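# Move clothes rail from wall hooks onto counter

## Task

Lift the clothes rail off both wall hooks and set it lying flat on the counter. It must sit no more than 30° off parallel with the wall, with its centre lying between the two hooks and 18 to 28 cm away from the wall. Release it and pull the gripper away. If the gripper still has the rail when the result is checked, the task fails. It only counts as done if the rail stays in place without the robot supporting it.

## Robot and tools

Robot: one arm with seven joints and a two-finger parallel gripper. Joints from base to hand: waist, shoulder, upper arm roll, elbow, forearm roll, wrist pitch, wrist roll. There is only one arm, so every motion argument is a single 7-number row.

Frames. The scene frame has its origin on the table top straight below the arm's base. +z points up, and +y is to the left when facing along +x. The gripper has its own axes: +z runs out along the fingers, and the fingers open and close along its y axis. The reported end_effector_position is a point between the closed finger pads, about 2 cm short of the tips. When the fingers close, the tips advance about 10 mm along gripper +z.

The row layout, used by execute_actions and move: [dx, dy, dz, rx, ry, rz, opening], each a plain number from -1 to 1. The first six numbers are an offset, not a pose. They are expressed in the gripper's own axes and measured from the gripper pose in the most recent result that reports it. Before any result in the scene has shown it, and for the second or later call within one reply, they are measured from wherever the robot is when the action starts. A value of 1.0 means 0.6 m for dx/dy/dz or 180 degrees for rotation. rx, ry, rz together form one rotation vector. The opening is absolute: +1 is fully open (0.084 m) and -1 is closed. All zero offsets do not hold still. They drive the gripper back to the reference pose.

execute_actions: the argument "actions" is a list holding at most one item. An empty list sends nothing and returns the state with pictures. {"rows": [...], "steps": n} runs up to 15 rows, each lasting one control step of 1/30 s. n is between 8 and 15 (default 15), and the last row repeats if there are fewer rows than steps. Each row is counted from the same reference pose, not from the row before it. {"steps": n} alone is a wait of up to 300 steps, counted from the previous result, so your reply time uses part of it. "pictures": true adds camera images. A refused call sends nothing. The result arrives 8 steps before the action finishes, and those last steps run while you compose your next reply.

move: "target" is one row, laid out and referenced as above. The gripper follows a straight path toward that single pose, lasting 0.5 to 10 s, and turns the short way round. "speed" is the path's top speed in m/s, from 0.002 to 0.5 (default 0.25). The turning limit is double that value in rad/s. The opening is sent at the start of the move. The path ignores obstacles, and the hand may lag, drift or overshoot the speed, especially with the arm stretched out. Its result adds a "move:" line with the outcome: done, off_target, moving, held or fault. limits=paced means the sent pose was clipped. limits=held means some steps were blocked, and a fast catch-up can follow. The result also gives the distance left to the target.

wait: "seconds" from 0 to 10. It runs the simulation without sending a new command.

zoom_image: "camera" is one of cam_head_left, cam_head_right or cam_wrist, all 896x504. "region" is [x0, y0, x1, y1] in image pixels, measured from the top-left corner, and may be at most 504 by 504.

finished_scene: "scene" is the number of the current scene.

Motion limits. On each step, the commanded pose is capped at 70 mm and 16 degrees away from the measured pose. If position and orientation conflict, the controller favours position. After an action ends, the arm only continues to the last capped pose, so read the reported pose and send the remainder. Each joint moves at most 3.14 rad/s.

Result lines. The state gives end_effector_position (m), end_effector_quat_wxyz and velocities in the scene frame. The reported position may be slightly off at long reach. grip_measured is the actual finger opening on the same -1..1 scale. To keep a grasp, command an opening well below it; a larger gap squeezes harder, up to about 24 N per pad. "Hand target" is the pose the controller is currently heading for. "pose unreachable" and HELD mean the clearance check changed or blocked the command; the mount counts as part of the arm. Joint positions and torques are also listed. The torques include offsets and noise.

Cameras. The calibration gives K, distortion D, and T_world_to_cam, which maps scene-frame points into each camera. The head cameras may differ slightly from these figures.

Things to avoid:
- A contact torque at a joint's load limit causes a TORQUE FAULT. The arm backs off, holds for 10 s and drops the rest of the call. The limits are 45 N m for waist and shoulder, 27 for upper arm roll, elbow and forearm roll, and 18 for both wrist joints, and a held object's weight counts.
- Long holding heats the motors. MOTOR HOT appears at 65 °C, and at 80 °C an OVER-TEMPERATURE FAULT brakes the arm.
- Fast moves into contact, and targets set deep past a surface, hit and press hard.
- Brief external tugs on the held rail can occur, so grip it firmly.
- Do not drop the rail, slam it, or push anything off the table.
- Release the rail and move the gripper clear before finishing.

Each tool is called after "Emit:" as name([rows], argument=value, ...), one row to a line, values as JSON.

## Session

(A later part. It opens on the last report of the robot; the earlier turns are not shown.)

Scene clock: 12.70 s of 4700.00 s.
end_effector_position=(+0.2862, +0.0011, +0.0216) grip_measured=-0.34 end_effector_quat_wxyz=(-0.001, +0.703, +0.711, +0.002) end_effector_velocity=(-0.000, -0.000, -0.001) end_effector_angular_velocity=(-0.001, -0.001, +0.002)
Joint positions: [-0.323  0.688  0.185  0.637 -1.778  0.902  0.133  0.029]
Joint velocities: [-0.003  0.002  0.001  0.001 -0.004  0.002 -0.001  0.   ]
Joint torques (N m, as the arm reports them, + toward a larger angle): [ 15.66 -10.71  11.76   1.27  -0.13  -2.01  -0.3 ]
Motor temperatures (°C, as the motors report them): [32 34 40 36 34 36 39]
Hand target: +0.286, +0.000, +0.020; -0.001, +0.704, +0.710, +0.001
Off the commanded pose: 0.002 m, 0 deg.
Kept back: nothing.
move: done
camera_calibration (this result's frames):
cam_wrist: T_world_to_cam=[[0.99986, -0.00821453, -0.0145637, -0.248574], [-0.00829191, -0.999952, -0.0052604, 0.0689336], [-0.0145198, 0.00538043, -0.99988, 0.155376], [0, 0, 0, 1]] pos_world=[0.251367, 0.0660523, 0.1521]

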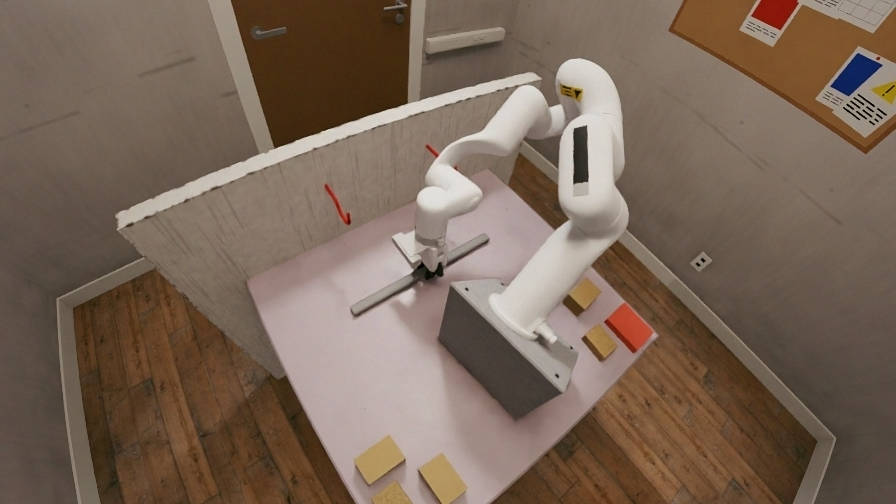

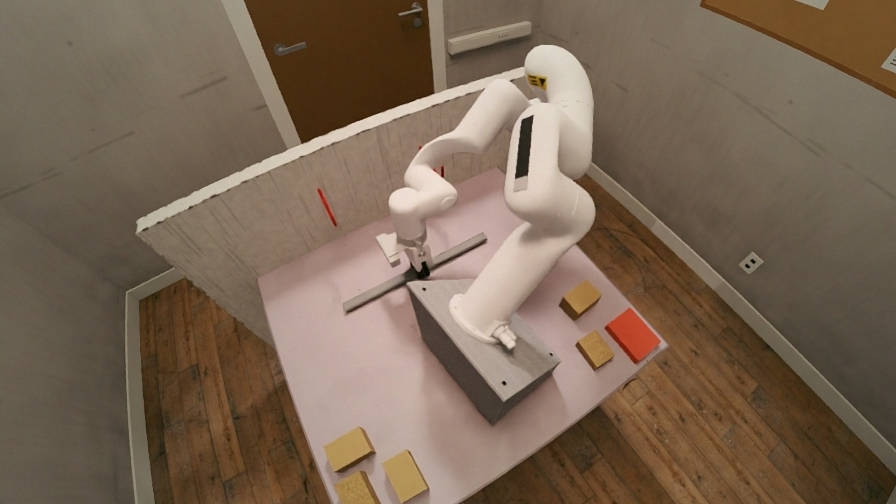

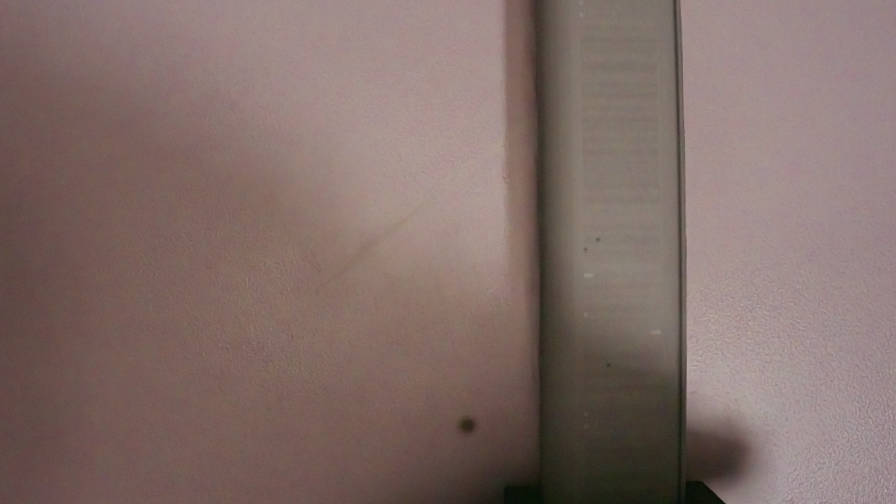

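Contact made; release.

Emit:
move(target=[0,0,0,0,0,0,0.2])

Emit:
move(target=[0,0,-0.22,0,0,0,0.3], speed=0.18)

Scene clock: 13.63 s of 4700.00 s.
end_effector_position=(+0.2861, +0.0011, +0.0215) grip_measured=+0.19 end_effector_quat_wxyz=(-0.001, +0.703, +0.711, +0.002) end_effector_velocity=(+0.000, +0.000, +0.000) end_effector_angular_velocity=(-0.000, -0.000, +0.001)
Joint positions: [-0.322  0.688  0.184  0.637 -1.778  0.902  0.133  0.052]
Joint velocities: [ 0.001 -0.     0.001 -0.     0.001  0.001 -0.    -0.   ]
Joint torques (N m, as the arm reports them, + toward a larger angle): [ 18.48 -13.18  15.22  -0.25   0.65  -2.06  -0.28]
Motor temperatures (°C, as the motors report them): [32 34 40 36 34 36 39]
Hand target: +0.286, +0.001, +0.022; -0.001, +0.703, +0.711, +0.002
Off the commanded pose: 0.000 m, 0 deg.
Kept back: nothing.
move: done
camera_calibration (this result's frames):
cam_wrist: T_world_to_cam=[[0.999856, -0.00829014, -0.014776, -0.248508], [-0.00836696, -0.999952, -0.00514456, 0.0688966], [-0.0147327, 0.00526745, -0.999878, 0.15535], [0, 0, 0, 1]] pos_world=[0.251338, 0.0660148, 0.152013]

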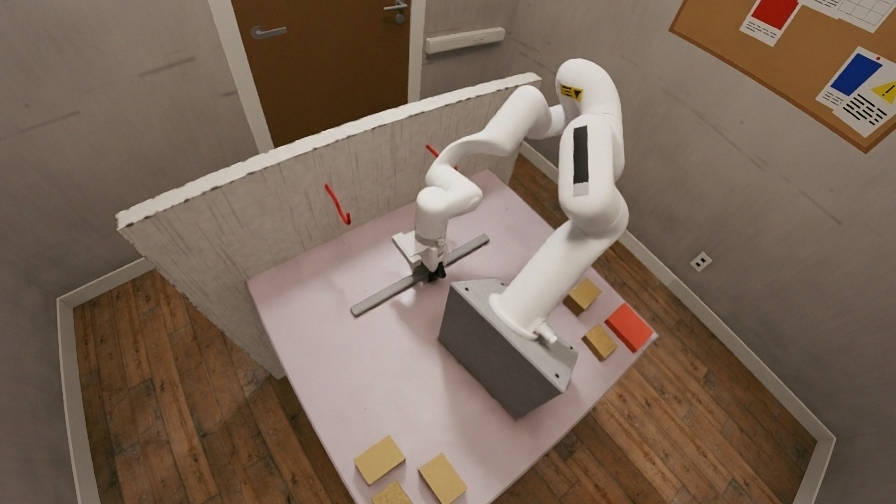

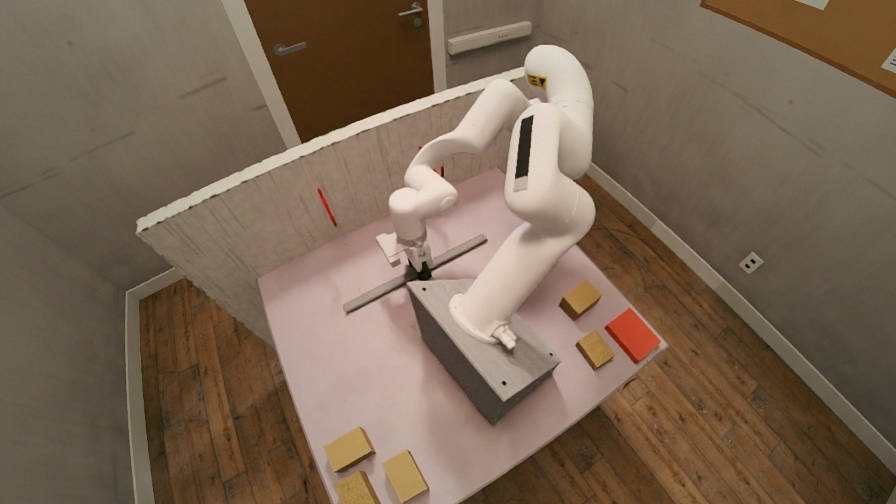

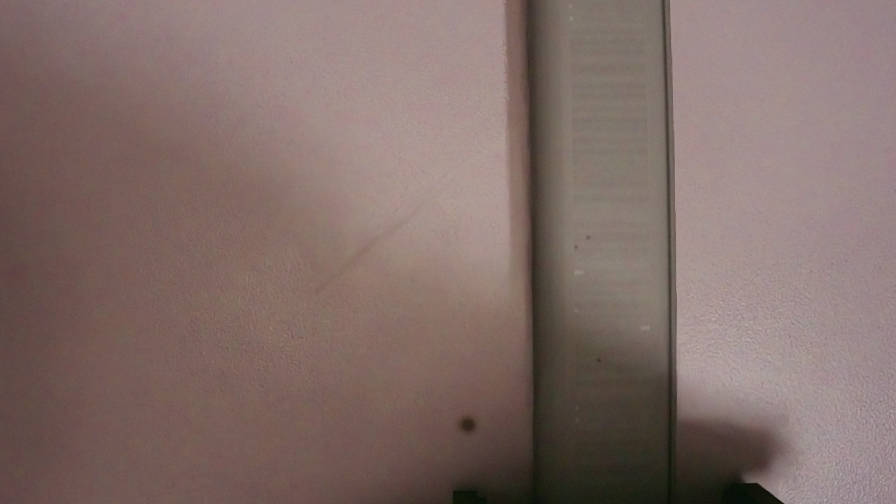

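Scene clock: 14.87 s of 4700.00 s.
end_effector_position=(+0.2855, +0.0006, +0.1528) grip_measured=+0.29 end_effector_quat_wxyz=(-0.001, +0.703, +0.711, +0.001) end_effector_velocity=(+0.000, +0.001, +0.002) end_effector_angular_velocity=(+0.002, -0.001, +0.002)
Joint positions: [-0.214  0.323  0.423  0.48  -1.279  0.95  -0.087  0.056]
Joint velocities: [ 0.001 -0.004  0.006  0.     0.008  0.    -0.005 -0.   ]
Joint torques (N m, as the arm reports them, + toward a larger angle): [ 15.59 -11.62  13.72   7.02   0.73  -2.05  -0.4 ]
Motor temperatures (°C, as the motors report them): [32 34 40 36 34 36 39]
Hand target: +0.286, +0.001, +0.153; -0.001, +0.703, +0.711, +0.002
Off the commanded pose: 0.001 m, 0 deg.
Kept back: nothing.
move: done
camera_calibration (this result's frames):
cam_wrist: T_world_to_cam=[[0.999857, -0.00767303, -0.015069, -0.245961], [-0.00773537, -0.999962, -0.00408323, 0.0687487], [-0.0150371, 0.00419921, -0.999878, 0.286759], [0, 0, 0, 1]] pos_world=[0.25077, 0.0656547, 0.283299]

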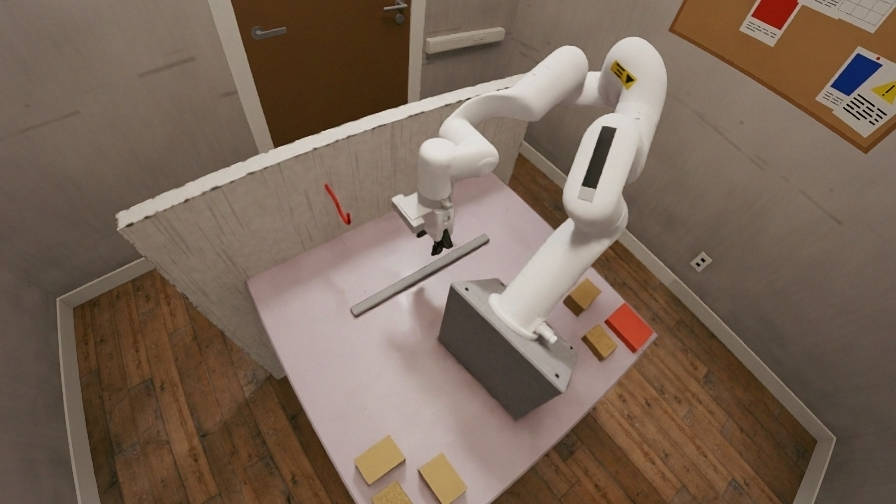

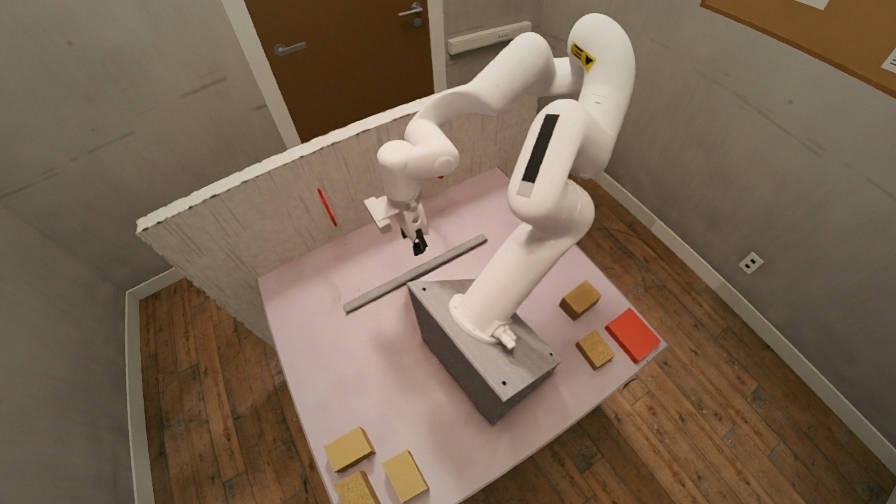

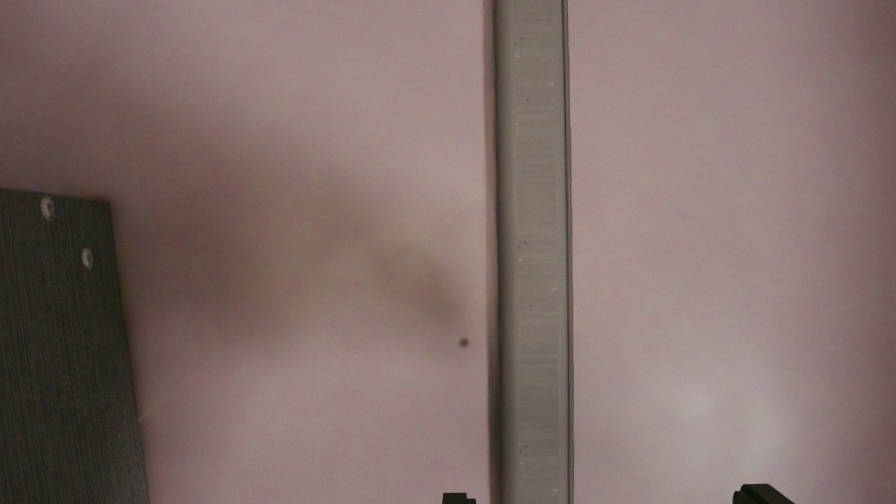

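Emit:
finished_scene(scene=2)

The scene is finished: the task was done.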